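# Insert the steel peg fully into the block's hole

## Task

Seat the steel peg completely in the block's hole without ever shifting the block more than 1.5 cm from its starting spot (any larger shift fails the attempt at once). The peg must stay inserted on its own, not because the robot holds it, so release it and withdraw the gripper at the end.

## Robot and tools

Robot: two arms, left_arm and right_arm, standing on opposite sides of the table. Each has six joints, always listed in this order: waist, shoulder, elbow, wrist pitch, wrist yaw, wrist roll, then a gripper. Its fingers point along the gripper's +x axis and close along its y axis.

World frame: origin at the table centre, table surface at z = +0.020 m, +z up. left_arm's base is on the +y side and right_arm's on the -y side. The names do not mean image left or right.

Row format (used by execute_actions and move): a single flat list of 14 numbers for both arms, each in [-1, 1]. Numbers 1-6 are left_arm joint offsets (waist to roll), number 7 is left_arm's opening, and 8-14 repeat this for right_arm. Fill in an idle arm too (zeros, plus its current opening).

Joint numbers are offsets, not poses. In execute_actions each is measured from that arm's angles when the action began, not from the previous row; for the first action in a call that is the most recent reported state. Scale: 1.0 equals 0.9615 rad for waist, shoulder and elbow, 1.713 rad for wrist pitch, 1.767 for wrist yaw, 1.728 for wrist roll. Joint ranges in rad: waist -3.054..3.054, shoulder 0..3.142, elbow 0..2.356, wrist pitch and wrist yaw -1.571..1.571, wrist roll -3.142..3.142. An action that would push a joint more than 0.010 rad past a limit is refused for both arms; if the first action of a call fails that test, or any action is malformed, nothing in the call runs. "joint sent to its limit" means a joint was clamped at its real end.

Opening (7th and 14th numbers) is absolute: +1 fully open (pads 0.088 m apart), about -0.80 where empty fingers touch; values below that add nothing. Full close takes at least about 0.5 s. To grasp, command roughly 0.07 below the grip_measured reading; less difference gives a softer hold. Squeezing makes readings narrower than the true gap by up to ~3 mm (0.061 on this scale), and each gripper has its own ~1 mm bias.

Tools:
- execute_actions(actions): a list of actions; each action is a table of up to 15 rows, one row per 1/30 s step, the last row repeated to fill 15 steps (0.5 s). An empty list just returns state and images.
- move(target, speed, blocking): target is one 14-number row whose joint offsets count from the Joint positions in the latest result showing them, not from where the arm is when motion starts. Finger values are sent at the beginning. All joints travel together along paths of 0.5 to 10 s, so grippers follow curves; paths ignore obstacles and the other arm. speed (rad/s, 0.01 to 2, default 0.5) caps the joint with the longest way to go. blocking=false returns after 0.5 s while motion continues; then use wait or stop before sending anything else. The extra "move:" line reports the ending (done, off_target, moving, held, fault), limits=held or limits=none, and the joint furthest from target for each arm.
- wait(seconds): 0 to 10; lets time pass while commands are held, returning early if a running move ends.
- stop(): brakes a running move; fingers continue.
- zoom_image(camera, region): camera is cam_left_wrist or cam_right_wrist (both 504x504); region [x0, y0, x1, y1] in pixels from the top-left, at most 504 by 504.
- finished_scene(scene): ends the current scene (give its number); irreversible.

Results: per-arm end_effector_position (m) and end_effector_quat_wxyz in the world frame, plus velocities. This point sits midway between the pads, 3-4 cm behind the fingertips, and may be off, especially at long reach. Joint positions/velocities list the six joints then the pad gap in metres. Joint targets shows what joints are currently driven toward. grip_effort_n is motor effort (negative closes), with bias and friction carry-over. Torque lines and external torque estimates are approximate. "joint command not followed" means a clearance check altered some joint targets. Camera calibration (K, distortion, T_world_to_cam) is given per camera with small errors.

Motion limits: each joint's target can lead its measured angle by at most ~0.21 rad (0.267 wrist yaw, 0.228 roll), and targets are scaled back if the gripper would jump more than 70 mm, so big offsets need several actions; check positions afterwards, since friction can leave joints short.

Avoid: moving the block at all (push the peg gently and keep it aligned), dropping the peg, anything leaving the table, the arms colliding, and hard, fast contacts. A joint reaching its load limit (waist 17.4, shoulder 21.6, elbow 21.5, wrist pitch 5.67, yaw 5.65, roll 5.3 N m, including held weight) freezes that arm for 10 s. Long holding heats motors: MOTOR HOT warns from 50 °C, and at 95 °C the arm is held and may lose power. Loose objects may occasionally get nudged. The robot keeps its last command while you think. Finish by opening the gripper and lifting away before ending.

Each tool is called after "Emit:" as name(argument=value, ...) on one line, values as JSON.

## Session

Emit:
execute_actions(actions=[])

Scene clock: 0.00 s.
left_arm: end_effector_position=(-0.0130, +0.1332, +0.3290) grip_measured=+0.993 grip_effort_n=n/a end_effector_quat_wxyz=(-0.232, +0.443, -0.774, -0.388) end_effector_velocity=(+0.002, -0.000, -0.003) end_effector_angular_velocity=(+0.012, -0.007, +0.013) | right_arm: end_effector_position=(-0.0139, -0.4001, +0.2860) grip_measured=+0.983 grip_effort_n=n/a end_effector_quat_wxyz=(-0.268, -0.302, -0.545, +0.735) end_effector_velocity=(+0.002, -0.002, +0.000) end_effector_angular_velocity=(-0.001, +0.002, +0.007)
Joint names: [waist, shoulder, elbow, wrist pitch, wrist yaw, wrist roll]
Joint positions: left_arm=[-0.66   1.409  1.438 -0.832  0.211  2.767  0.088] | right_arm=[ 1.036  0.862  0.812 -0.894 -0.432 -1.759  0.087]
Joint velocities: left_arm=[ 0.002  0.002 -0.002 -0.007 -0.007 -0.007  0.   ] | right_arm=[-0.002 -0.007 -0.002 -0.007 -0.007 -0.007 -0.   ]
Joint torques (N m, as the arm reports them, + toward a larger angle): no reading
External joint torques (N m, as the arm's controller estimates them; a push from outside toward a larger angle lowers the number): no reading
Heat: left arm: hottest shoulder 32 °C (+0.0 °C/min); right arm: hottest wrist roll 33 °C (+0.0 °C/min).
Joint targets: left_arm=[-0.660 1.409 1.438 -0.832 0.211 2.767] | right_arm=[1.036 0.862 0.812 -0.894 -0.432 -1.759]

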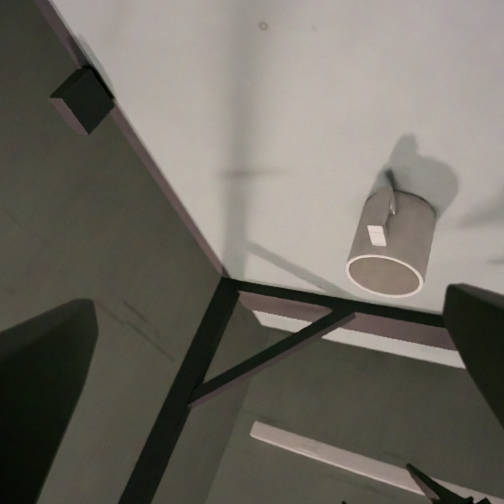

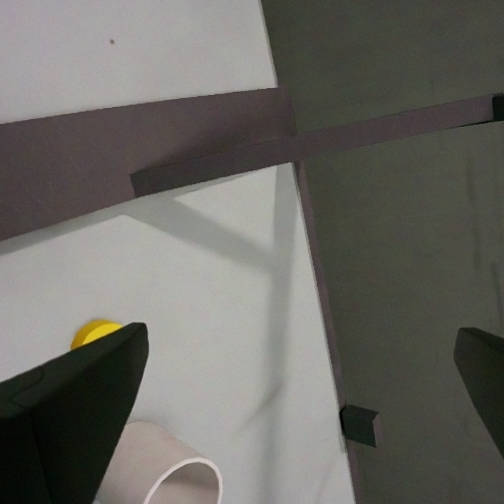

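Emit:
move(target=[0.5,-0.5,-0.45,-0.05,-0.119,-1,1,-0.9,0.06,0.2,0,0.2445,1,1], speed=1.5)

Emit:
move(target=[0,0,0,0,0,-0.6,1,0,0,0,0,0,0.018,1], speed=1.5)

Scene clock: 10.20 s.
left_arm: end_effector_position=(+0.1844, +0.1977, +0.2870) grip_measured=+0.993 grip_effort_n=0.7 end_effector_quat_wxyz=(+0.416, +0.569, -0.076, -0.705) end_effector_velocity=(+0.000, +0.002, -0.001) end_effector_angular_velocity=(+0.007, -0.000, +0.008) | right_arm: end_effector_position=(+0.1668, -0.2185, +0.3321) grip_measured=+0.983 grip_effort_n=-3.5 end_effector_quat_wxyz=(+0.596, -0.309, +0.250, +0.698) end_effector_velocity=(-0.000, -0.002, -0.001) end_effector_angular_velocity=(-0.007, -0.001, +0.008)
Joint names: [waist, shoulder, elbow, wrist pitch, wrist yaw, wrist roll]
Joint positions: left_arm=[-0.182  0.934  1.017 -0.915  0.005  1.044  0.088] | right_arm=[ 0.174  0.913  0.99  -0.894 -0.006 -0.034  0.087]
Joint velocities: left_arm=[-0.002 -0.002 -0.002 -0.007 -0.007 -0.007  0.   ] | right_arm=[-0.002 -0.002 -0.002 -0.007 -0.007 -0.007 -0.   ]
Joint torques (N m, as the arm reports them, + toward a larger angle): left_arm=[ 0.27 -3.06  6.24  1.35 -0.22 -0.11] | right_arm=[-0.5  -1.36  6.94  1.61  0.18  0.09]
External joint torques (N m, as the arm's controller estimates them; a push from outside toward a larger angle lowers the number): left_arm=[ 0.27 -0.98 -0.43 -0.11 -0.26 -0.08] | right_arm=[-0.5   0.67  0.3   0.05  0.19  0.08]
Heat: left arm: hottest shoulder 34 °C (+11.8 °C/min); right arm: hottest elbow 34 °C (+5.9 °C/min).
Joint targets: left_arm=[-0.179 0.928 1.005 -0.917 0.001 1.039] | right_arm=[0.171 0.920 1.004 -0.894 -0.000 -0.031]
move: off_target (left_arm, right_arm); limits=none; left_arm: farthest joint: the elbow, 0.012 radians from its target (0.433 radians at the start); right_arm: farthest joint: the elbow, 0.014 radians from its target (0.193 radians at the start)
camera_calibration (this result's frames):
cam_left_wrist: T_world_to_cam=[[-0.453419, 0.672013, -0.585499, 0.129926], [0.840405, 0.541144, -0.029717, -0.224348], [0.296869, -0.50553, -0.810128, 0.350367], [0, 0, 0, 1]] pos_world=[0.143441, 0.211214, 0.353247]
cam_right_wrist: T_world_to_cam=[[0.980881, 0.194589, -0.00293203, -0.102776], [0.173429, -0.880856, -0.440471, -0.0374171], [-0.0882933, 0.43154, -0.897762, 0.487602], [0, 0, 0, 1]] pos_world=[0.150352, -0.22338, 0.420968]

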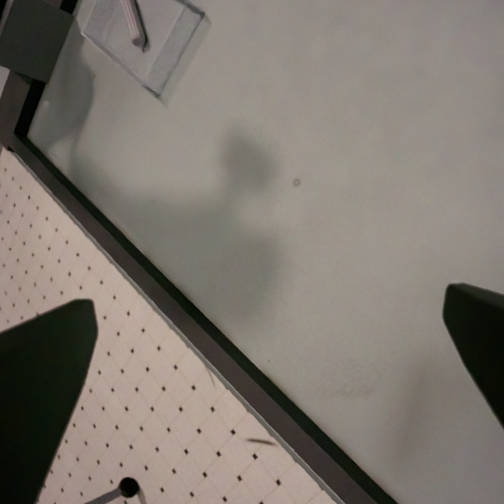

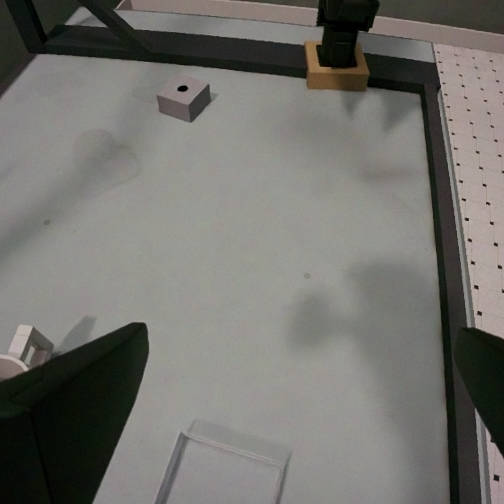

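Scene clock: 11.67 s.
left_arm: end_effector_position=(+0.1844, +0.1977, +0.2870) grip_measured=+0.993 grip_effort_n=0.7 end_effector_quat_wxyz=(+0.643, +0.289, +0.282, -0.651) end_effector_velocity=(+0.000, +0.002, -0.001) end_effector_angular_velocity=(+0.007, +0.009, +0.019) | right_arm: end_effector_position=(+0.1668, -0.2185, +0.3321) grip_measured=+0.983 grip_effort_n=-3.5 end_effector_quat_wxyz=(+0.600, -0.301, +0.260, +0.695) end_effector_velocity=(+0.002, +0.000, +0.002) end_effector_angular_velocity=(+0.014, -0.009, -0.002)
Joint names: [waist, shoulder, elbow, wrist pitch, wrist yaw, wrist roll]
Joint positions: left_arm=[-0.182  0.934  1.017 -0.915  0.005  0.012  0.088] | right_arm=[ 0.174  0.913  0.99  -0.894 -0.006 -0.006  0.087]
Joint velocities: left_arm=[-0.002 -0.002 -0.002 -0.007 -0.007 -0.022 -0.   ] | right_arm=[-0.002 -0.007 -0.002  0.007  0.007 -0.007  0.   ]
Joint torques (N m, as the arm reports them, + toward a larger angle): left_arm=[ 0.01 -2.31  7.75  1.55 -0.02 -0.07] | right_arm=[ 0.1  -2.19  5.67  1.61  0.04  0.04]
External joint torques (N m, as the arm's controller estimates them; a push from outside toward a larger angle lowers the number): left_arm=[ 0.01 -0.2   1.06  0.06 -0.02 -0.07] | right_arm=[ 0.09 -0.12 -1.02  0.03  0.05  0.03]
Heat: left arm: hottest shoulder 34 °C (+10.3 °C/min); right arm: hottest elbow 34 °C (+5.1 °C/min).
Joint targets: left_arm=[-0.182 0.934 1.017 -0.915 0.005 0.007] | right_arm=[0.174 0.913 0.990 -0.894 -0.006 -0.003]
move: done; limits=none; left_arm: farthest joint: the wrist roll, 0.005 radians from its target (1.037 radians at the start); right_arm: farthest joint: the wrist roll, 0.003 radians from its target (0.031 radians at the start)
camera_calibration (this result's frames):
cam_left_wrist: T_world_to_cam=[[-0.997405, 0.0661525, -0.028418, 0.190117], [0.0719798, 0.925115, -0.372802, -0.0601082], [0.00162816, -0.37388, -0.927476, 0.412456], [0, 0, 0, 1]] pos_world=[0.193279, 0.197239, 0.365537]
cam_right_wrist: T_world_to_cam=[[0.984436, 0.17433, -0.0222386, -0.101382], [0.146828, -0.885394, -0.441042, -0.0337821], [-0.0965769, 0.430913, -0.897211, 0.488663], [0, 0, 0, 1]] pos_world=[0.151958, -0.222808, 0.42128]

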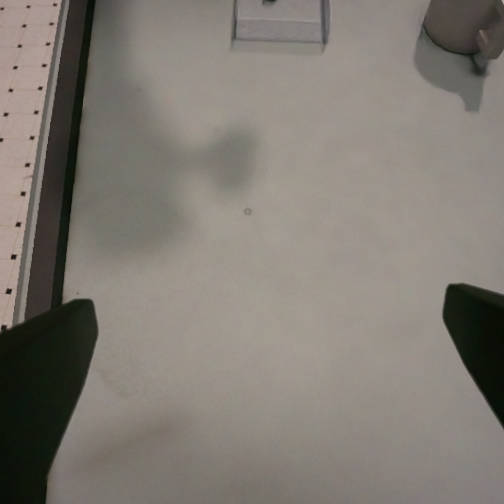

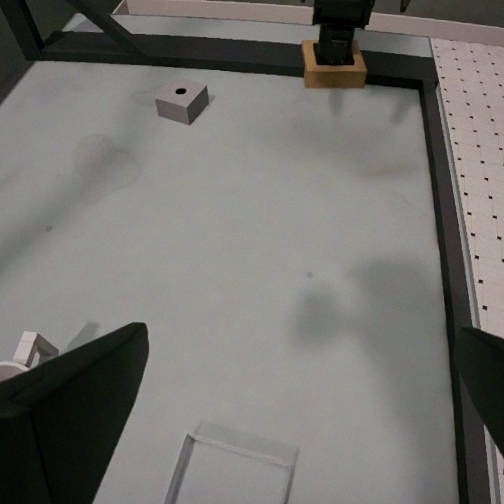

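Emit:
move(target=[-1,0,0,-0.15,0,0,1,0,0,0,-0.3,0,0,1], speed=1.2)

Scene clock: 27.70 s.
left_arm: end_effector_position=(+0.0184, +0.3307, +0.2551) grip_measured=+0.993 grip_effort_n=0.2 end_effector_quat_wxyz=(+0.252, +0.494, +0.152, -0.818) end_effector_velocity=(-0.002, +0.001, +0.000) end_effector_angular_velocity=(+0.004, +0.012, +0.001) | right_arm: end_effector_position=(+0.1801, -0.3146, +0.2794) grip_measured=+0.983 grip_effort_n=-3.5 end_effector_quat_wxyz=(+0.514, -0.465, +0.405, +0.596) end_effector_velocity=(-0.000, -0.002, -0.001) end_effector_angular_velocity=(-0.009, +0.008, -0.008)
Joint names: [waist, shoulder, elbow, wrist pitch, wrist yaw, wrist roll]
Joint positions: left_arm=[-1.14   0.934  1.017 -1.17   0.005  0.012  0.088] | right_arm=[ 0.174  0.913  0.99  -1.406 -0.006 -0.006  0.087]
Joint velocities: left_arm=[-0.002 -0.002 -0.002  0.007  0.007 -0.007  0.   ] | right_arm=[-0.002 -0.002 -0.002 -0.007 -0.007  0.007 -0.   ]
Joint torques (N m, as the arm reports them, + toward a larger angle): left_arm=[ 0.02 -2.01  7.45  1.06  0.01  0.06] | right_arm=[ 0.22 -1.51  4.95  0.76 -0.01  0.  ]
External joint torques (N m, as the arm's controller estimates them; a push from outside toward a larger angle lowers the number): left_arm=[ 0.02 -0.29  1.11 -0.1   0.02  0.05] | right_arm=[ 0.22 -0.13 -1.03 -0.17  0.   -0.01]
Heat: left arm: hottest elbow 36 °C (+8.7 °C/min); right arm: hottest elbow 36 °C (+6.5 °C/min).
Joint targets: left_arm=[-1.143 0.934 1.017 -1.172 0.005 0.013] | right_arm=[0.174 0.913 0.990 -1.408 -0.006 -0.006]
move: done; limits=none; left_arm: farthest joint: the waist, 0.003 radians from its target (0.961 radians at the start); right_arm: farthest joint: the wrist pitch, 0.002 radians from its target (0.514 radians at the start)
camera_calibration (this result's frames):
cam_left_wrist: T_world_to_cam=[[-0.515143, 0.857029, -0.0113234, -0.259949], [0.850869, 0.50976, -0.127148, -0.122714], [-0.103198, -0.0751343, -0.991819, 0.352432], [0, 0, 0, 1]] pos_world=[0.00687325, 0.311818, 0.331002]
cam_right_wrist: T_world_to_cam=[[0.986592, 0.158802, -0.037662, -0.0998994], [0.160721, -0.985466, 0.0549992, -0.316705], [-0.0283806, -0.0603148, -0.997776, 0.345301], [0, 0, 0, 1]] pos_world=[0.159261, -0.275411, 0.358189]

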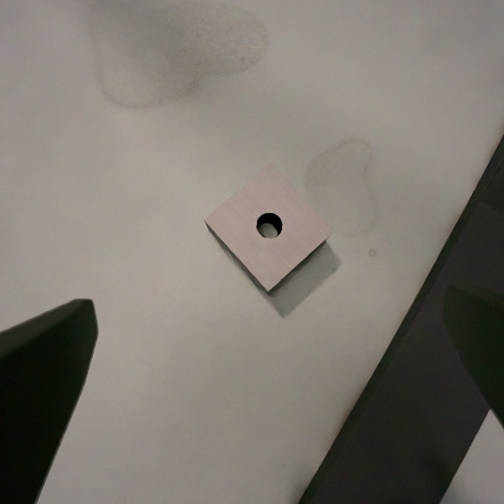

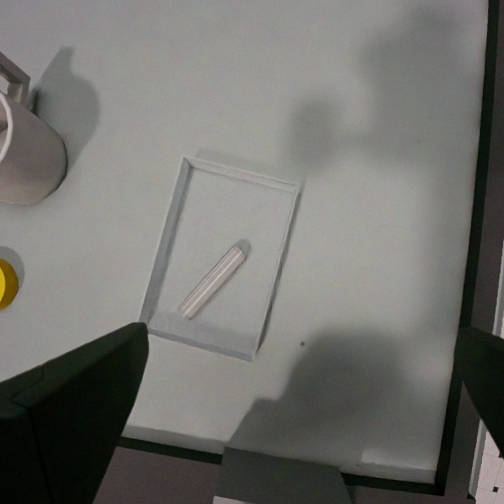

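Emit:
move(target=[0,0,0,0,0,0,1,0.387,0.487,-0.278,0.218,0,0.622,0], speed=1.0)

Scene clock: 48.60 s.
left_arm: end_effector_position=(+0.0183, +0.3308, +0.2551) grip_measured=+0.993 grip_effort_n=0.2 end_effector_quat_wxyz=(+0.252, +0.494, +0.151, -0.818) end_effector_velocity=(+0.002, +0.001, -0.000) end_effector_angular_velocity=(-0.017, -0.015, -0.008) | right_arm: end_effector_position=(+0.1143, -0.3080, +0.1477) grip_measured=+0.002 grip_effort_n=-15.1 end_effector_quat_wxyz=(+0.616, -0.378, +0.620, +0.306) end_effector_velocity=(-0.002, +0.000, -0.000) end_effector_angular_velocity=(+0.003, +0.009, -0.006)
Joint names: [waist, shoulder, elbow, wrist pitch, wrist yaw, wrist roll]
Joint positions: left_arm=[-1.141  0.934  1.017 -1.17   0.005  0.012  0.088] | right_arm=[ 0.543  1.372  0.735 -1.034 -0.006  1.066  0.039]
Joint velocities: left_arm=[-0.012 -0.007 -0.002 -0.007 -0.022  0.007 -0.   ] | right_arm=[ 0.002 -0.002 -0.002  0.007 -0.007  0.007 -0.   ]
Joint torques (N m, as the arm reports them, + toward a larger angle): left_arm=[-0.08 -1.93  7.33  1.23  0.01  0.  ] | right_arm=[ 0.33 -2.65  3.41  0.4   0.04  0.07]
External joint torques (N m, as the arm's controller estimates them; a push from outside toward a larger angle lowers the number): left_arm=[-0.06 -0.1   0.96  0.08  0.02  0.  ] | right_arm=[ 0.3   1.19 -1.96  0.03  0.    0.07]
Heat: left arm: hottest elbow 38 °C (+7.4 °C/min); right arm: hottest elbow 37 °C (+4.9 °C/min).
Joint targets: left_arm=[-1.141 0.934 1.017 -1.170 0.005 0.012] | right_arm=[0.546 1.381 0.723 -1.032 -0.006 1.069]
move: off_target (right_arm); limits=none; left_arm: farthest joint: the waist, 0.001 radians from its target (0.001 radians at the start); right_arm: farthest joint: the elbow, 0.012 radians from its target (0.267 radians at the start)
camera_calibration (this result's frames):
cam_left_wrist: T_world_to_cam=[[-0.514816, 0.857226, -0.0113234, -0.260097], [0.851063, 0.509436, -0.127148, -0.122605], [-0.103226, -0.075095, -0.991819, 0.352419], [0, 0, 0, 1]] pos_world=[0.00682176, 0.311886, 0.331002]
cam_right_wrist: T_world_to_cam=[[0.849887, -0.524658, 0.0492608, -0.248693], [-0.507586, -0.789929, 0.344047, -0.198471], [-0.141594, -0.317405, -0.937659, 0.137337], [0, 0, 0, 1]] pos_world=[0.130066, -0.243665, 0.20931]

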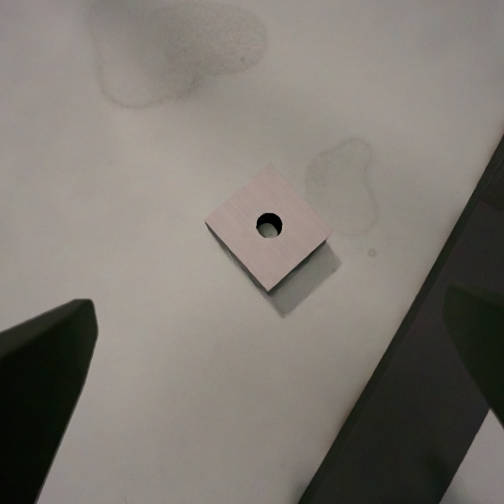

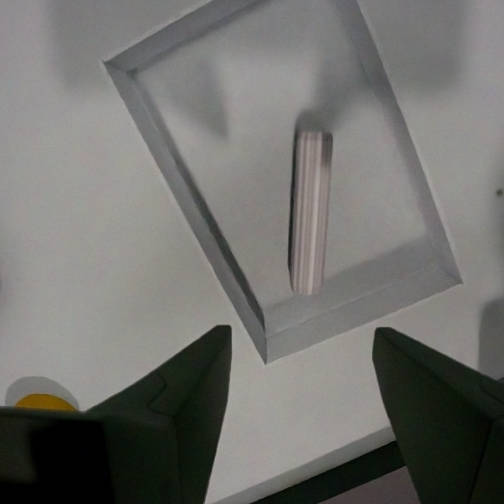

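Emit:
move(target=[0,0,0,0,0,0,1,-0.068,0.145,-0.2,0.183,0,-0.018,-0.1])

Scene clock: 53.97 s.
left_arm: end_effector_position=(+0.0183, +0.3308, +0.2551) grip_measured=+0.993 grip_effort_n=-0.2 end_effector_quat_wxyz=(+0.252, +0.494, +0.151, -0.818) end_effector_velocity=(+0.001, +0.000, -0.000) end_effector_angular_velocity=(+0.007, -0.004, +0.020) | right_arm: end_effector_position=(+0.1273, -0.3096, +0.0856) grip_measured=-0.098 grip_effort_n=-15.1 end_effector_quat_wxyz=(+0.620, -0.367, +0.627, +0.296) end_effector_velocity=(-0.000, -0.001, -0.001) end_effector_angular_velocity=(-0.001, +0.007, -0.010)
Joint names: [waist, shoulder, elbow, wrist pitch, wrist yaw, wrist roll]
Joint positions: left_arm=[-1.141  0.934  1.017 -1.17   0.005  0.012  0.088] | right_arm=[ 0.48   1.502  0.552 -0.723 -0.006  1.038  0.034]
Joint velocities: left_arm=[-0.002  0.002  0.002 -0.007 -0.007 -0.022 -0.   ] | right_arm=[-0.002 -0.002 -0.007  0.007 -0.007  0.007 -0.   ]
Joint torques (N m, as the arm reports them, + toward a larger angle): left_arm=[-0.04 -2.11  7.57  1.21 -0.04 -0.02] | right_arm=[-0.31 -2.84  3.    0.38  0.07 -0.18]
External joint torques (N m, as the arm's controller estimates them; a push from outside toward a larger angle lowers the number): left_arm=[-0.03 -0.34  1.19  0.05 -0.04 -0.02] | right_arm=[-0.32  1.09 -1.45  0.03  0.02 -0.18]
Heat: left arm: hottest elbow 38 °C (+6.7 °C/min); right arm: hottest elbow 37 °C (+4.4 °C/min).
Joint targets: left_arm=[-1.141 0.934 1.017 -1.170 0.005 0.012] | right_arm=[0.477 1.511 0.542 -0.721 -0.006 1.035]
move: done; limits=none; left_arm: farthest joint: the waist, 0.000 radians from its target (0.000 radians at the start); right_arm: farthest joint: the shoulder, 0.010 radians from its target (0.139 radians at the start)
camera_calibration (this result's frames):
cam_left_wrist: T_world_to_cam=[[-0.514816, 0.857226, -0.0113234, -0.260097], [0.851063, 0.509436, -0.127148, -0.122605], [-0.103226, -0.075095, -0.991819, 0.352419], [0, 0, 0, 1]] pos_world=[0.00682176, 0.311886, 0.331002]
cam_right_wrist: T_world_to_cam=[[0.831619, -0.553237, 0.0483495, -0.264006], [-0.533427, -0.771544, 0.346663, -0.162986], [-0.154483, -0.314082, -0.936743, 0.0830326], [0, 0, 0, 1]] pos_world=[0.145438, -0.24573, 0.147046]

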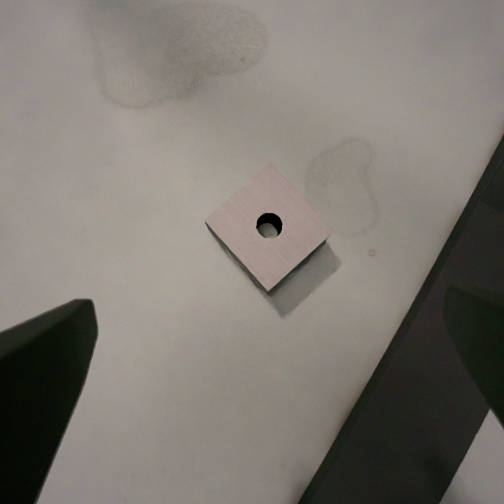

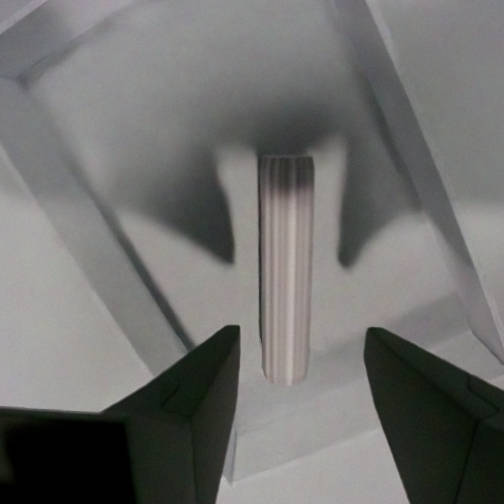

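Emit:
move(target=[0,0,0,0,0,0,1,0,0.107,-0.042,0.074,0,0,-0.15], speed=0.2)

Scene clock: 59.13 s.
left_arm: end_effector_position=(+0.0183, +0.3308, +0.2551) grip_measured=+0.993 grip_effort_n=-0.2 end_effector_quat_wxyz=(+0.252, +0.494, +0.151, -0.818) end_effector_velocity=(+0.002, +0.001, -0.000) end_effector_angular_velocity=(-0.001, -0.004, +0.007) | right_arm: end_effector_position=(+0.1261, -0.3070, +0.0637) grip_measured=-0.148 grip_effort_n=-14.7 end_effector_quat_wxyz=(+0.620, -0.367, +0.627, +0.296) end_effector_velocity=(+0.002, -0.001, +0.000) end_effector_angular_velocity=(-0.004, -0.009, +0.006)
Joint names: [waist, shoulder, elbow, wrist pitch, wrist yaw, wrist roll]
Joint positions: left_arm=[-1.141  0.934  1.017 -1.17   0.005  0.012  0.088] | right_arm=[ 0.48   1.595  0.521 -0.598 -0.006  1.038  0.032]
Joint velocities: left_arm=[-0.002 -0.007 -0.002 -0.007 -0.007 -0.007 -0.   ] | right_arm=[-0.002 -0.002 -0.002 -0.007  0.007 -0.007 -0.   ]
Joint torques (N m, as the arm reports them, + toward a larger angle): left_arm=[-0.08 -1.93  7.55  1.21  0.02  0.07] | right_arm=[ 0.03 -2.85  2.58  0.38  0.08  0.01]
External joint torques (N m, as the arm's controller estimates them; a push from outside toward a larger angle lowers the number): left_arm=[-0.07 -0.13  1.18  0.05  0.02  0.07] | right_arm=[ 0.03  1.34 -1.42  0.03  0.03  0.01]
Heat: left arm: hottest elbow 38 °C (+6.1 °C/min); right arm: hottest elbow 36 °C (+3.0 °C/min).
Joint targets: left_arm=[-1.141 0.934 1.017 -1.170 0.005 0.012] | right_arm=[0.480 1.605 0.512 -0.596 -0.006 1.038]
move: done; limits=none; left_arm: farthest joint: the waist, 0.000 radians from its target (0.000 radians at the start); right_arm: farthest joint: the shoulder, 0.010 radians from its target (0.103 radians at the start)
camera_calibration (this result's frames):
cam_left_wrist: T_world_to_cam=[[-0.514816, 0.857226, -0.0113234, -0.260097], [0.851063, 0.509436, -0.127148, -0.122605], [-0.103226, -0.075095, -0.991819, 0.352419], [0, 0, 0, 1]] pos_world=[0.00682176, 0.311886, 0.331002]
cam_right_wrist: T_world_to_cam=[[0.831635, -0.55327, 0.0476955, -0.260402], [-0.533313, -0.771783, 0.346306, -0.154098], [-0.15479, -0.313437, -0.936908, 0.0634304], [0, 0, 0, 1]] pos_world=[0.144195, -0.243122, 0.125214]

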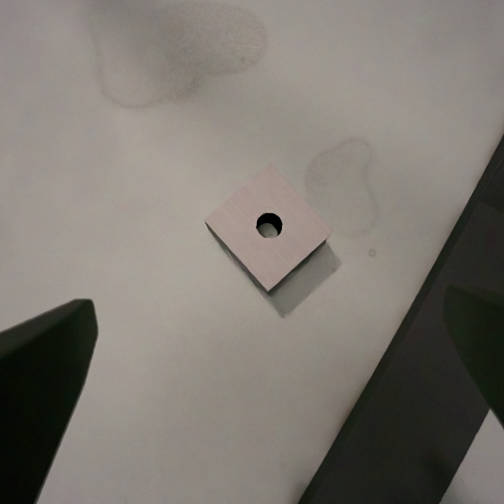

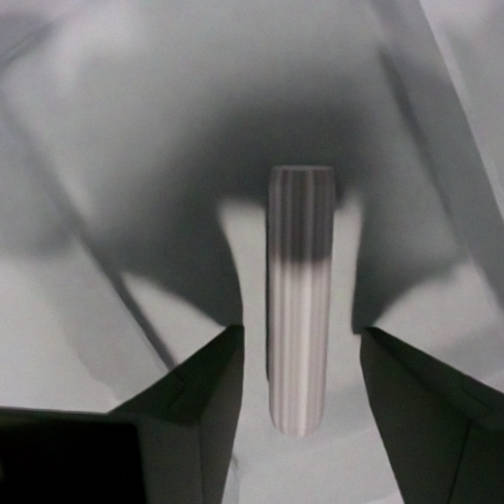

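Emit:
move(target=[0,0,0,0,0,0,1,0,0.032,-0.022,0.021,0,0,-0.15], speed=0.1)

Emit:
move(target=[0,0,0,0,0,0,1,0,0,0,0,0,0,-0.6])

Scene clock: 62.07 s.
left_arm: end_effector_position=(+0.0183, +0.3308, +0.2551) grip_measured=+0.993 grip_effort_n=-0.2 end_effector_quat_wxyz=(+0.252, +0.494, +0.151, -0.818) end_effector_velocity=(+0.001, +0.001, -0.001) end_effector_angular_velocity=(+0.002, -0.008, +0.003) | right_arm: end_effector_position=(+0.1258, -0.3063, +0.0594) grip_measured=-0.148 grip_effort_n=-14.7 end_effector_quat_wxyz=(+0.620, -0.365, +0.627, +0.298) end_effector_velocity=(+0.000, -0.002, +0.000) end_effector_angular_velocity=(-0.011, +0.005, +0.019)
Joint names: [waist, shoulder, elbow, wrist pitch, wrist yaw, wrist roll]
Joint positions: left_arm=[-1.141  0.934  1.017 -1.17   0.005  0.012  0.088] | right_arm=[ 0.48   1.611  0.513 -0.569 -0.006  1.038  0.032]
Joint velocities: left_arm=[-0.007 -0.002 -0.002 -0.007 -0.007 -0.007 -0.   ] | right_arm=[-0.002 -0.002 -0.002 -0.007 -0.007 -0.022 -0.   ]
Joint torques (N m, as the arm reports them, + toward a larger angle): left_arm=[-0.01 -2.14  7.28  1.21 -0.01  0.06] | right_arm=[-0.18 -2.44  2.38  0.73  0.03  0.03]
External joint torques (N m, as the arm's controller estimates them; a push from outside toward a larger angle lowers the number): left_arm=[ 0.   -0.37  0.96  0.07  0.    0.06] | right_arm=[-0.18  1.78 -1.58  0.36 -0.01  0.03]
Heat: left arm: hottest elbow 38 °C (+5.1 °C/min); right arm: hottest elbow 36 °C (+3.0 °C/min).
Joint targets: left_arm=[-1.141 0.934 1.017 -1.170 0.005 0.012] | right_arm=[0.480 1.626 0.500 -0.562 -0.006 1.038]
move: off_target (right_arm); limits=none; left_arm: farthest joint: the waist, 0.000 radians from its target (0.000 radians at the start); right_arm: farthest joint: the shoulder, 0.015 radians from its target (0.031 radians at the start)
camera_calibration (this result's frames):
cam_left_wrist: T_world_to_cam=[[-0.514816, 0.857226, -0.0113234, -0.260097], [0.851063, 0.509436, -0.127148, -0.122605], [-0.103226, -0.075095, -0.991819, 0.352419], [0, 0, 0, 1]] pos_world=[0.00682176, 0.311886, 0.331002]
cam_right_wrist: T_world_to_cam=[[0.831732, -0.553474, 0.043444, -0.259421], [-0.532577, -0.773328, 0.343985, -0.152703], [-0.15679, -0.30924, -0.93797, 0.0611276], [0, 0, 0, 1]] pos_world=[0.144027, -0.242769, 0.121134]

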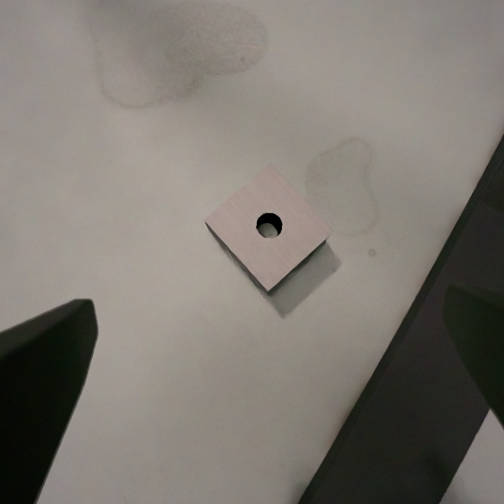

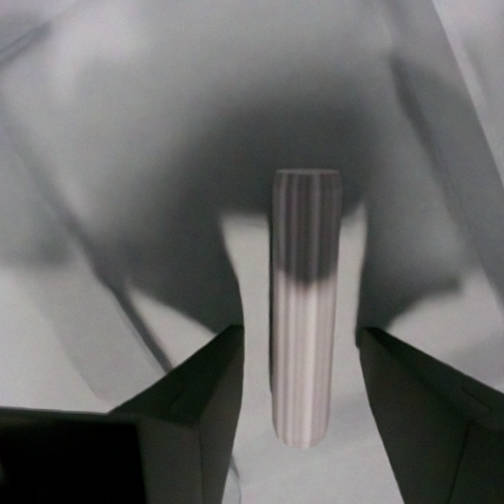

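Scene clock: 62.57 s.
left_arm: end_effector_position=(+0.0183, +0.3308, +0.2551) grip_measured=+0.993 grip_effort_n=0.2 end_effector_quat_wxyz=(+0.252, +0.494, +0.151, -0.818) end_effector_velocity=(+0.001, +0.002, -0.001) end_effector_angular_velocity=(+0.007, -0.004, -0.012) | right_arm: end_effector_position=(+0.1263, -0.3072, +0.0594) grip_measured=-0.544 grip_effort_n=-83.5 end_effector_quat_wxyz=(+0.620, -0.367, +0.627, +0.296) end_effector_velocity=(+0.003, -0.002, -0.001) end_effector_angular_velocity=(-0.008, -0.011, +0.001)
Joint names: [waist, shoulder, elbow, wrist pitch, wrist yaw, wrist roll]
Joint positions: left_arm=[-1.141  0.934  1.017 -1.17   0.005  0.012  0.088] | right_arm=[ 0.48   1.611  0.513 -0.573 -0.005  1.038  0.012]
Joint velocities: left_arm=[-0.002 -0.002 -0.002 -0.007  0.007  0.007 -0.   ] | right_arm=[-0.007  0.002 -0.002 -0.007  0.007 -0.007 -0.   ]
Joint torques (N m, as the arm reports them, + toward a larger angle): left_arm=[-0.02 -2.07  7.61  1.22  0.    0.04] | right_arm=[-0.06 -4.06  3.59  0.54  0.    0.  ]
External joint torques (N m, as the arm's controller estimates them; a push from outside toward a larger angle lowers the number): left_arm=[-0.03 -0.29  1.29  0.09  0.01  0.04] | right_arm=[-0.04  0.11 -0.29  0.2  -0.05  0.  ]
Heat: left arm: hottest elbow 38 °C (+5.0 °C/min); right arm: hottest elbow 36 °C (+3.0 °C/min).
Joint targets: left_arm=[-1.141 0.934 1.017 -1.170 0.005 0.012] | right_arm=[0.480 1.611 0.513 -0.569 -0.006 1.038]
move: done; limits=none; left_arm: farthest joint: the waist, 0.000 radians from its target (0.000 radians at the start); right_arm: farthest joint: the wrist pitch, 0.004 radians from its target (0.000 radians at the start)
camera_calibration (this result's frames):
cam_left_wrist: T_world_to_cam=[[-0.514816, 0.857226, -0.0113234, -0.260097], [0.851063, 0.509436, -0.127148, -0.122605], [-0.103226, -0.075095, -0.991819, 0.352419], [0, 0, 0, 1]] pos_world=[0.00682176, 0.311886, 0.331002]
cam_right_wrist: T_world_to_cam=[[0.83166, -0.553255, 0.0474308, -0.260486], [-0.533378, -0.772175, 0.345332, -0.152705], [-0.154432, -0.312498, -0.937281, 0.0596359], [0, 0, 0, 1]] pos_world=[0.144396, -0.243394, 0.120985]

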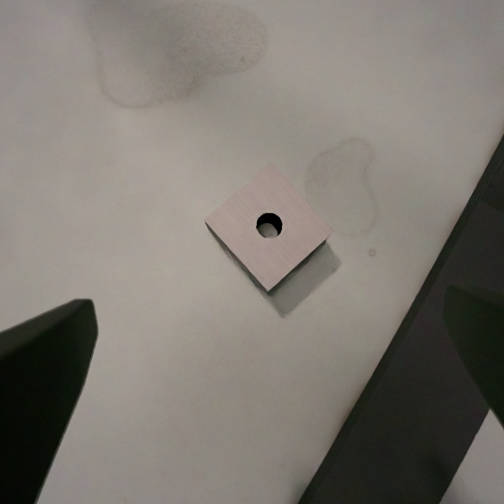

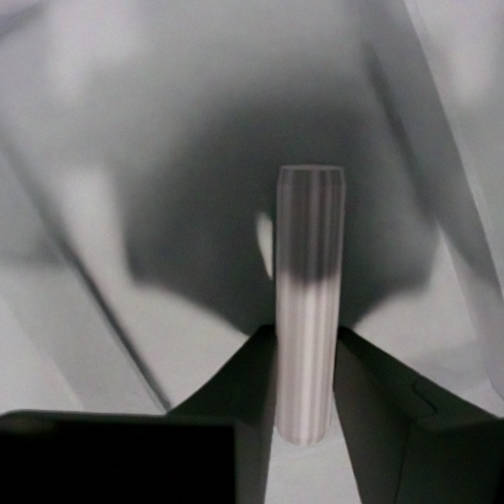

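Emit:
move(target=[0.5,0,0,0.2,0,0.9,0.2,0,-0.19,0.13,-0.17,0,0,-0.62], speed=1.5)

Emit:
move(target=[0.524,0.548,0.176,0.188,0,0.91,0.2,-0.447,0.215,0.275,0.43,0,-0.602,-0.62], speed=1.0)

Scene clock: 70.90 s.
left_arm: end_effector_position=(+0.0631, +0.2147, +0.3003) grip_measured=+0.202 grip_effort_n=-12.3 end_effector_quat_wxyz=(+0.122, +0.559, -0.428, -0.700) end_effector_velocity=(+0.001, +0.001, -0.003) end_effector_angular_velocity=(+0.011, -0.005, +0.008) | right_arm: end_effector_position=(+0.1263, -0.3071, +0.1110) grip_measured=-0.544 grip_effort_n=-83.5 end_effector_quat_wxyz=(+0.620, -0.369, +0.627, +0.294) end_effector_velocity=(-0.000, -0.003, +0.000) end_effector_angular_velocity=(-0.010, +0.004, +0.009)
Joint names: [waist, shoulder, elbow, wrist pitch, wrist yaw, wrist roll]
Joint positions: left_arm=[-0.663  0.934  1.017 -0.828  0.005  1.562  0.049] | right_arm=[ 0.48   1.44   0.624 -0.862 -0.005  1.038  0.012]
Joint velocities: left_arm=[-0.002  0.002 -0.002 -0.007 -0.007 -0.007 -0.   ] | right_arm=[ 0.002 -0.002 -0.002 -0.007 -0.007 -0.007  0.   ]
Joint torques (N m, as the arm reports them, + toward a larger angle): left_arm=[-0.04 -2.4   7.92  1.68  0.07  0.14] | right_arm=[ 0.18 -5.16  5.12  0.07  0.   -0.03]
External joint torques (N m, as the arm's controller estimates them; a push from outside toward a larger angle lowers the number): left_arm=[-0.03 -0.28  1.22  0.16  0.02  0.18] | right_arm=[ 0.17 -1.27  0.24 -0.27 -0.04 -0.03]
Heat: left arm: hottest elbow 39 °C (+5.0 °C/min); right arm: hottest elbow 36 °C (+2.0 °C/min).
Joint targets: left_arm=[-0.660 0.934 1.017 -0.827 0.005 1.568] | right_arm=[0.480 1.428 0.638 -0.864 -0.005 1.038]
move: off_target (right_arm); limits=none; left_arm: farthest joint: the wrist roll, 0.005 radians from its target (1.555 radians at the start); right_arm: farthest joint: the elbow, 0.014 radians from its target (0.125 radians at the start)
camera_calibration (this result's frames):
cam_left_wrist: T_world_to_cam=[[0.360614, 0.589483, -0.722819, 0.0789121], [0.932577, -0.241226, 0.268534, -0.0586754], [-0.0160665, -0.770921, -0.636728, 0.430376], [0, 0, 0, 1]] pos_world=[0.0331772, 0.271114, 0.346828]
cam_right_wrist: T_world_to_cam=[[0.831503, -0.552924, 0.0536425, -0.26346], [-0.534459, -0.769904, 0.348713, -0.170047], [-0.151512, -0.318625, -0.935693, 0.105595], [0, 0, 0, 1]] pos_world=[0.144184, -0.242948, 0.172235]

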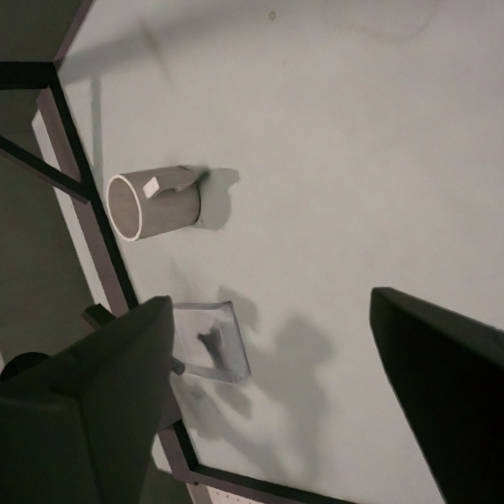

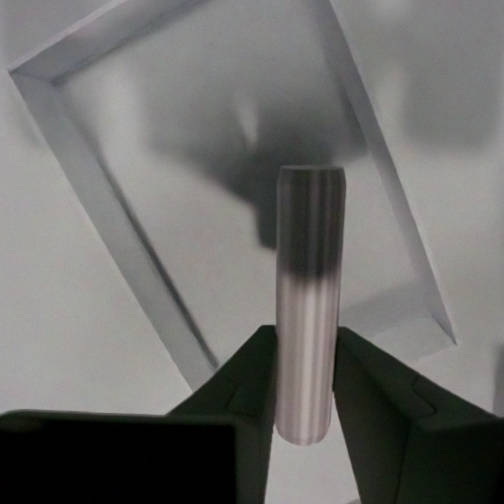

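Scene clock: 73.17 s.
left_arm: end_effector_position=(+0.1921, +0.0516, +0.2573) grip_measured=+0.202 grip_effort_n=-11.9 end_effector_quat_wxyz=(-0.261, +0.660, -0.649, -0.275) end_effector_velocity=(+0.000, -0.000, +0.001) end_effector_angular_velocity=(-0.007, -0.010, -0.002) | right_arm: end_effector_position=(+0.1940, -0.0716, +0.1702) grip_measured=-0.544 grip_effort_n=-83.5 end_effector_quat_wxyz=(+0.630, -0.308, +0.304, +0.645) end_effector_velocity=(-0.000, -0.001, -0.001) end_effector_angular_velocity=(+0.002, +0.001, +0.008)
Joint names: [waist, shoulder, elbow, wrist pitch, wrist yaw, wrist roll]
Joint positions: left_arm=[-0.162  1.448  1.178 -0.508  0.005  3.13   0.049] | right_arm=[ 0.053  1.637  0.872 -0.13  -0.005  0.     0.012]
Joint velocities: left_arm=[-0.002 -0.002 -0.002  0.007 -0.007  0.007 -0.   ] | right_arm=[-0.002 -0.002 -0.007  0.007 -0.007 -0.007  0.   ]
Joint torques (N m, as the arm reports them, + toward a larger angle): left_arm=[-0.13 -5.24  9.33  1.61  0.01  0.2 ] | right_arm=[-0.34 -5.82  6.63  1.85  0.   -0.14]
External joint torques (N m, as the arm's controller estimates them; a push from outside toward a larger angle lowers the number): left_arm=[-0.14  0.87  2.26  0.13  0.    0.21] | right_arm=[-0.37  0.84  0.47  0.36  0.02 -0.15]
Heat: left arm: hottest elbow 39 °C (+4.1 °C/min); right arm: hottest elbow 36 °C (+1.0 °C/min).
Joint targets: left_arm=[-0.159 1.461 1.187 -0.507 0.005 3.135] | right_arm=[0.050 1.647 0.888 -0.126 -0.005 -0.003]
move: off_target (left_arm, right_arm); limits=none; left_arm: farthest joint: the shoulder, 0.013 radians from its target (0.527 radians at the start); right_arm: farthest joint: the elbow, 0.017 radians from its target (0.265 radians at the start)
camera_calibration (this result's frames):
cam_left_wrist: T_world_to_cam=[[0.999256, -0.00322949, 0.0384295, -0.190505], [-0.0363838, -0.409322, 0.911664, -0.177364], [0.0127858, -0.912384, -0.409135, 0.222586], [0, 0, 0, 1]] pos_world=[0.181064, 0.129869, 0.260085]
cam_right_wrist: T_world_to_cam=[[0.998448, 0.0479569, -0.0283285, -0.16808], [0.0341455, -0.928829, -0.368932, 0.027308], [-0.0440052, 0.367392, -0.929025, 0.273392], [0, 0, 0, 1]] pos_world=[0.178918, -0.0670167, 0.259301]

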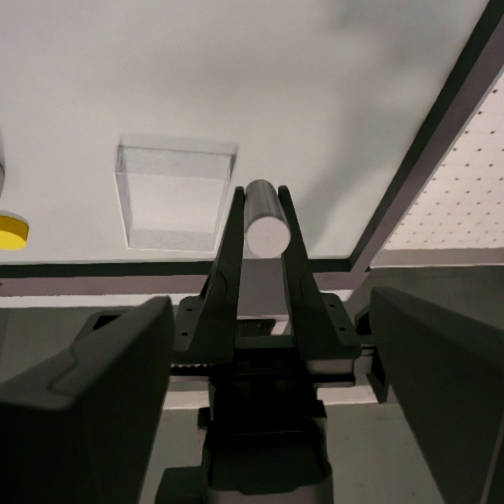

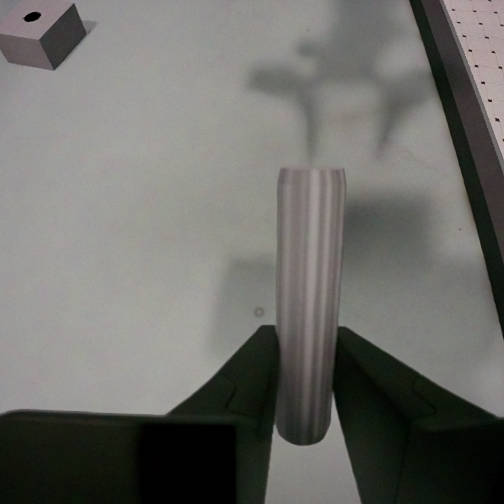

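Emit:
zoom_image(camera="cam_left_wrist", region=[200,160,330,290])

Region (200, 160, 330, 290) of cam_left_wrist's 504x504 image, scaled by 3.877, with more detail than that image has.

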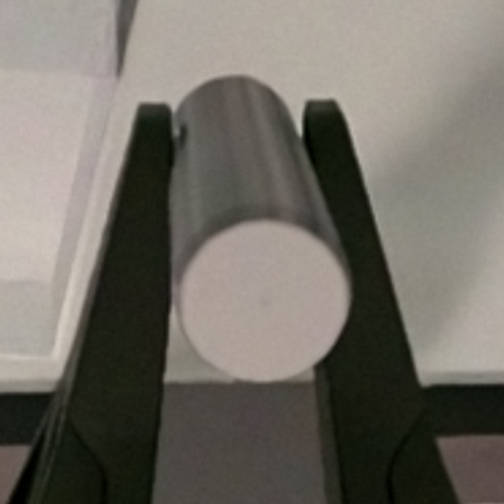

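Emit:
move(target=[0,0.227,-0.041,0.149,0,0,0,0,0,0,0,0,0,-0.62], speed=0.25)

Scene clock: 80.30 s.
left_arm: end_effector_position=(+0.1929, +0.0032, +0.2037) grip_measured=+0.002 grip_effort_n=-12.3 end_effector_quat_wxyz=(-0.254, +0.663, -0.651, -0.268) end_effector_velocity=(+0.002, +0.003, -0.003) end_effector_angular_velocity=(+0.012, +0.001, +0.029) | right_arm: end_effector_position=(+0.1940, -0.0717, +0.1701) grip_measured=-0.544 grip_effort_n=-83.5 end_effector_quat_wxyz=(+0.630, -0.308, +0.305, +0.644) end_effector_velocity=(-0.000, -0.002, -0.001) end_effector_angular_velocity=(-0.008, +0.010, -0.004)
Joint names: [waist, shoulder, elbow, wrist pitch, wrist yaw, wrist roll]
Joint positions: left_arm=[-0.162  1.652  1.149 -0.254  0.005  3.13   0.039] | right_arm=[ 0.053  1.637  0.872 -0.131 -0.005  0.     0.012]
Joint velocities: left_arm=[-0.002 -0.002 -0.007 -0.007 -0.022 -0.022 -0.   ] | right_arm=[-0.002 -0.002 -0.002 -0.007 -0.007  0.007 -0.001]
Joint torques (N m, as the arm reports them, + toward a larger angle): left_arm=[-0.01 -6.61  6.81  1.55  0.01 -0.01] | right_arm=[ 0.   -6.81  5.16  1.54  0.03 -0.04]
External joint torques (N m, as the arm's controller estimates them; a push from outside toward a larger angle lowers the number): left_arm=[-0.05  0.84  0.02  0.08  0.    0.  ] | right_arm=[ 0.   -0.17 -0.97  0.05  0.04 -0.05]
Heat: left arm: hottest elbow 40 °C (+4.0 °C/min); right arm: hottest elbow 37 °C (+2.0 °C/min).
Joint targets: left_arm=[-0.162 1.666 1.138 -0.253 0.005 3.130] | right_arm=[0.053 1.637 0.872 -0.130 -0.005 0.000]
move: off_target (left_arm); limits=none; left_arm: farthest joint: the shoulder, 0.014 radians from its target (0.219 radians at the start); right_arm: farthest joint: the wrist pitch, 0.001 radians from its target (0.000 radians at the start)
camera_calibration (this result's frames):
cam_left_wrist: T_world_to_cam=[[0.999241, -0.00241869, 0.0388689, -0.189567], [-0.0367322, -0.390109, 0.920036, -0.149971], [0.0129378, -0.920766, -0.389902, 0.152566], [0, 0, 0, 1]] pos_world=[0.181941, 0.0815138, 0.204833]
cam_right_wrist: T_world_to_cam=[[0.998448, 0.0479353, -0.0283516, -0.168077], [0.0341505, -0.92911, -0.368223, 0.0270071], [-0.0439926, 0.366683, -0.929305, 0.273337], [0, 0, 0, 1]] pos_world=[0.178919, -0.0670788, 0.259193]

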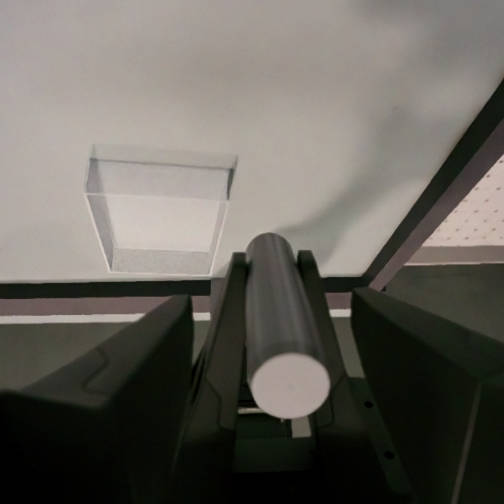

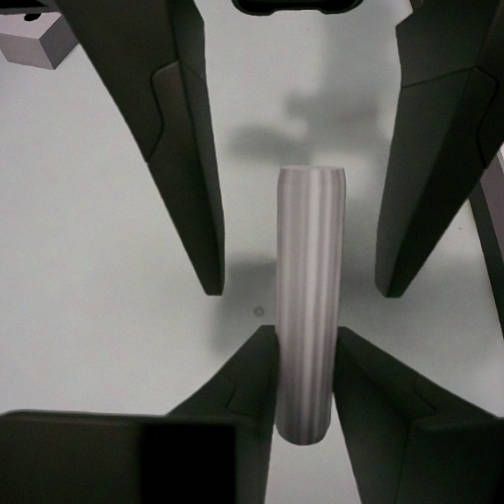

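Emit:
execute_actions(actions=[[[0.008,0,0,0,0,0,-0.3,0,0,0,0,0,0,-0.62]],[[0,0,0,0,0,0,-0.62,0,0,0,0,0,0,-0.62]]])

Scene clock: 83.83 s.
left_arm: end_effector_position=(+0.1949, +0.0032, +0.2037) grip_measured=-0.539 grip_effort_n=-83.5 end_effector_quat_wxyz=(-0.253, +0.664, -0.650, -0.269) end_effector_velocity=(-0.000, +0.002, -0.001) end_effector_angular_velocity=(+0.007, +0.000, +0.008) | right_arm: end_effector_position=(+0.1943, -0.0722, +0.1697) grip_measured=-0.544 grip_effort_n=-83.5 end_effector_quat_wxyz=(+0.630, -0.309, +0.305, +0.643) end_effector_velocity=(+0.002, -0.000, +0.001) end_effector_angular_velocity=(-0.002, +0.001, +0.003)
Joint names: [waist, shoulder, elbow, wrist pitch, wrist yaw, wrist roll]
Joint positions: left_arm=[-0.157  1.652  1.149 -0.253  0.006  3.13   0.013] | right_arm=[ 0.053  1.637  0.872 -0.134 -0.004  0.     0.012]
Joint velocities: left_arm=[-0.002 -0.002 -0.002 -0.007 -0.007 -0.007 -0.   ] | right_arm=[-0.007 -0.002  0.002 -0.007 -0.007 -0.007 -0.   ]
Joint torques (N m, as the arm reports them, + toward a larger angle): left_arm=[ 0.02 -8.07  7.91  1.56 -0.04  0.04] | right_arm=[ 0.1  -6.55  5.39  1.61 -0.01 -0.02]
External joint torques (N m, as the arm's controller estimates them; a push from outside toward a larger angle lowers the number): left_arm=[ 0.01 -0.65  1.11  0.1  -0.05  0.05] | right_arm=[ 0.14  0.14 -0.81  0.11 -0.01 -0.03]
External joint torques at the end of the 1st action: left_arm=[ 0.05 -0.77  1.25  0.08  0.    0.05] | right_arm=[-0.02  0.29 -0.93  0.06  0.02 -0.03]
Heat: left arm: hottest elbow 40 °C (+4.1 °C/min); right arm: hottest elbow 37 °C (+1.0 °C/min).
Joint targets: left_arm=[-0.157 1.652 1.149 -0.253 0.005 3.130] | right_arm=[0.054 1.637 0.872 -0.133 -0.005 0.000]
camera_calibration (this result's frames):
cam_left_wrist: T_world_to_cam=[[0.999263, 0.00161622, 0.0383537, -0.191398], [-0.0346888, -0.389892, 0.920207, -0.150399], [0.0164411, -0.920859, -0.389548, 0.151791], [0, 0, 0, 1]] pos_world=[0.183544, 0.081448, 0.204869]
cam_right_wrist: T_world_to_cam=[[0.998526, 0.0467575, -0.027548, -0.168631], [0.0334809, -0.930261, -0.365369, 0.0259276], [-0.0427106, 0.363908, -0.930455, 0.2729], [0, 0, 0, 1]] pos_world=[0.17917, -0.0673062, 0.258749]

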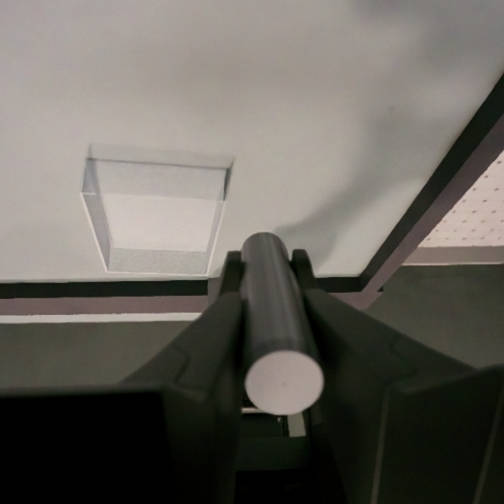

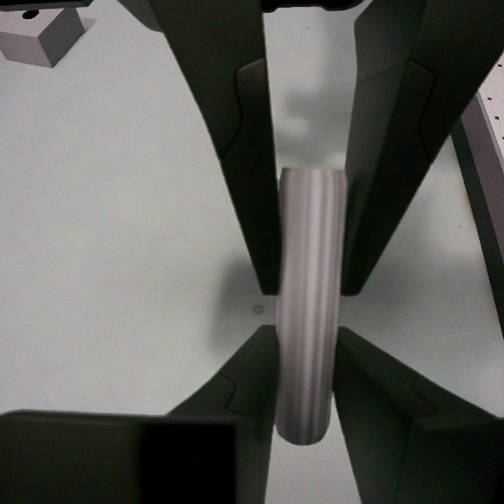

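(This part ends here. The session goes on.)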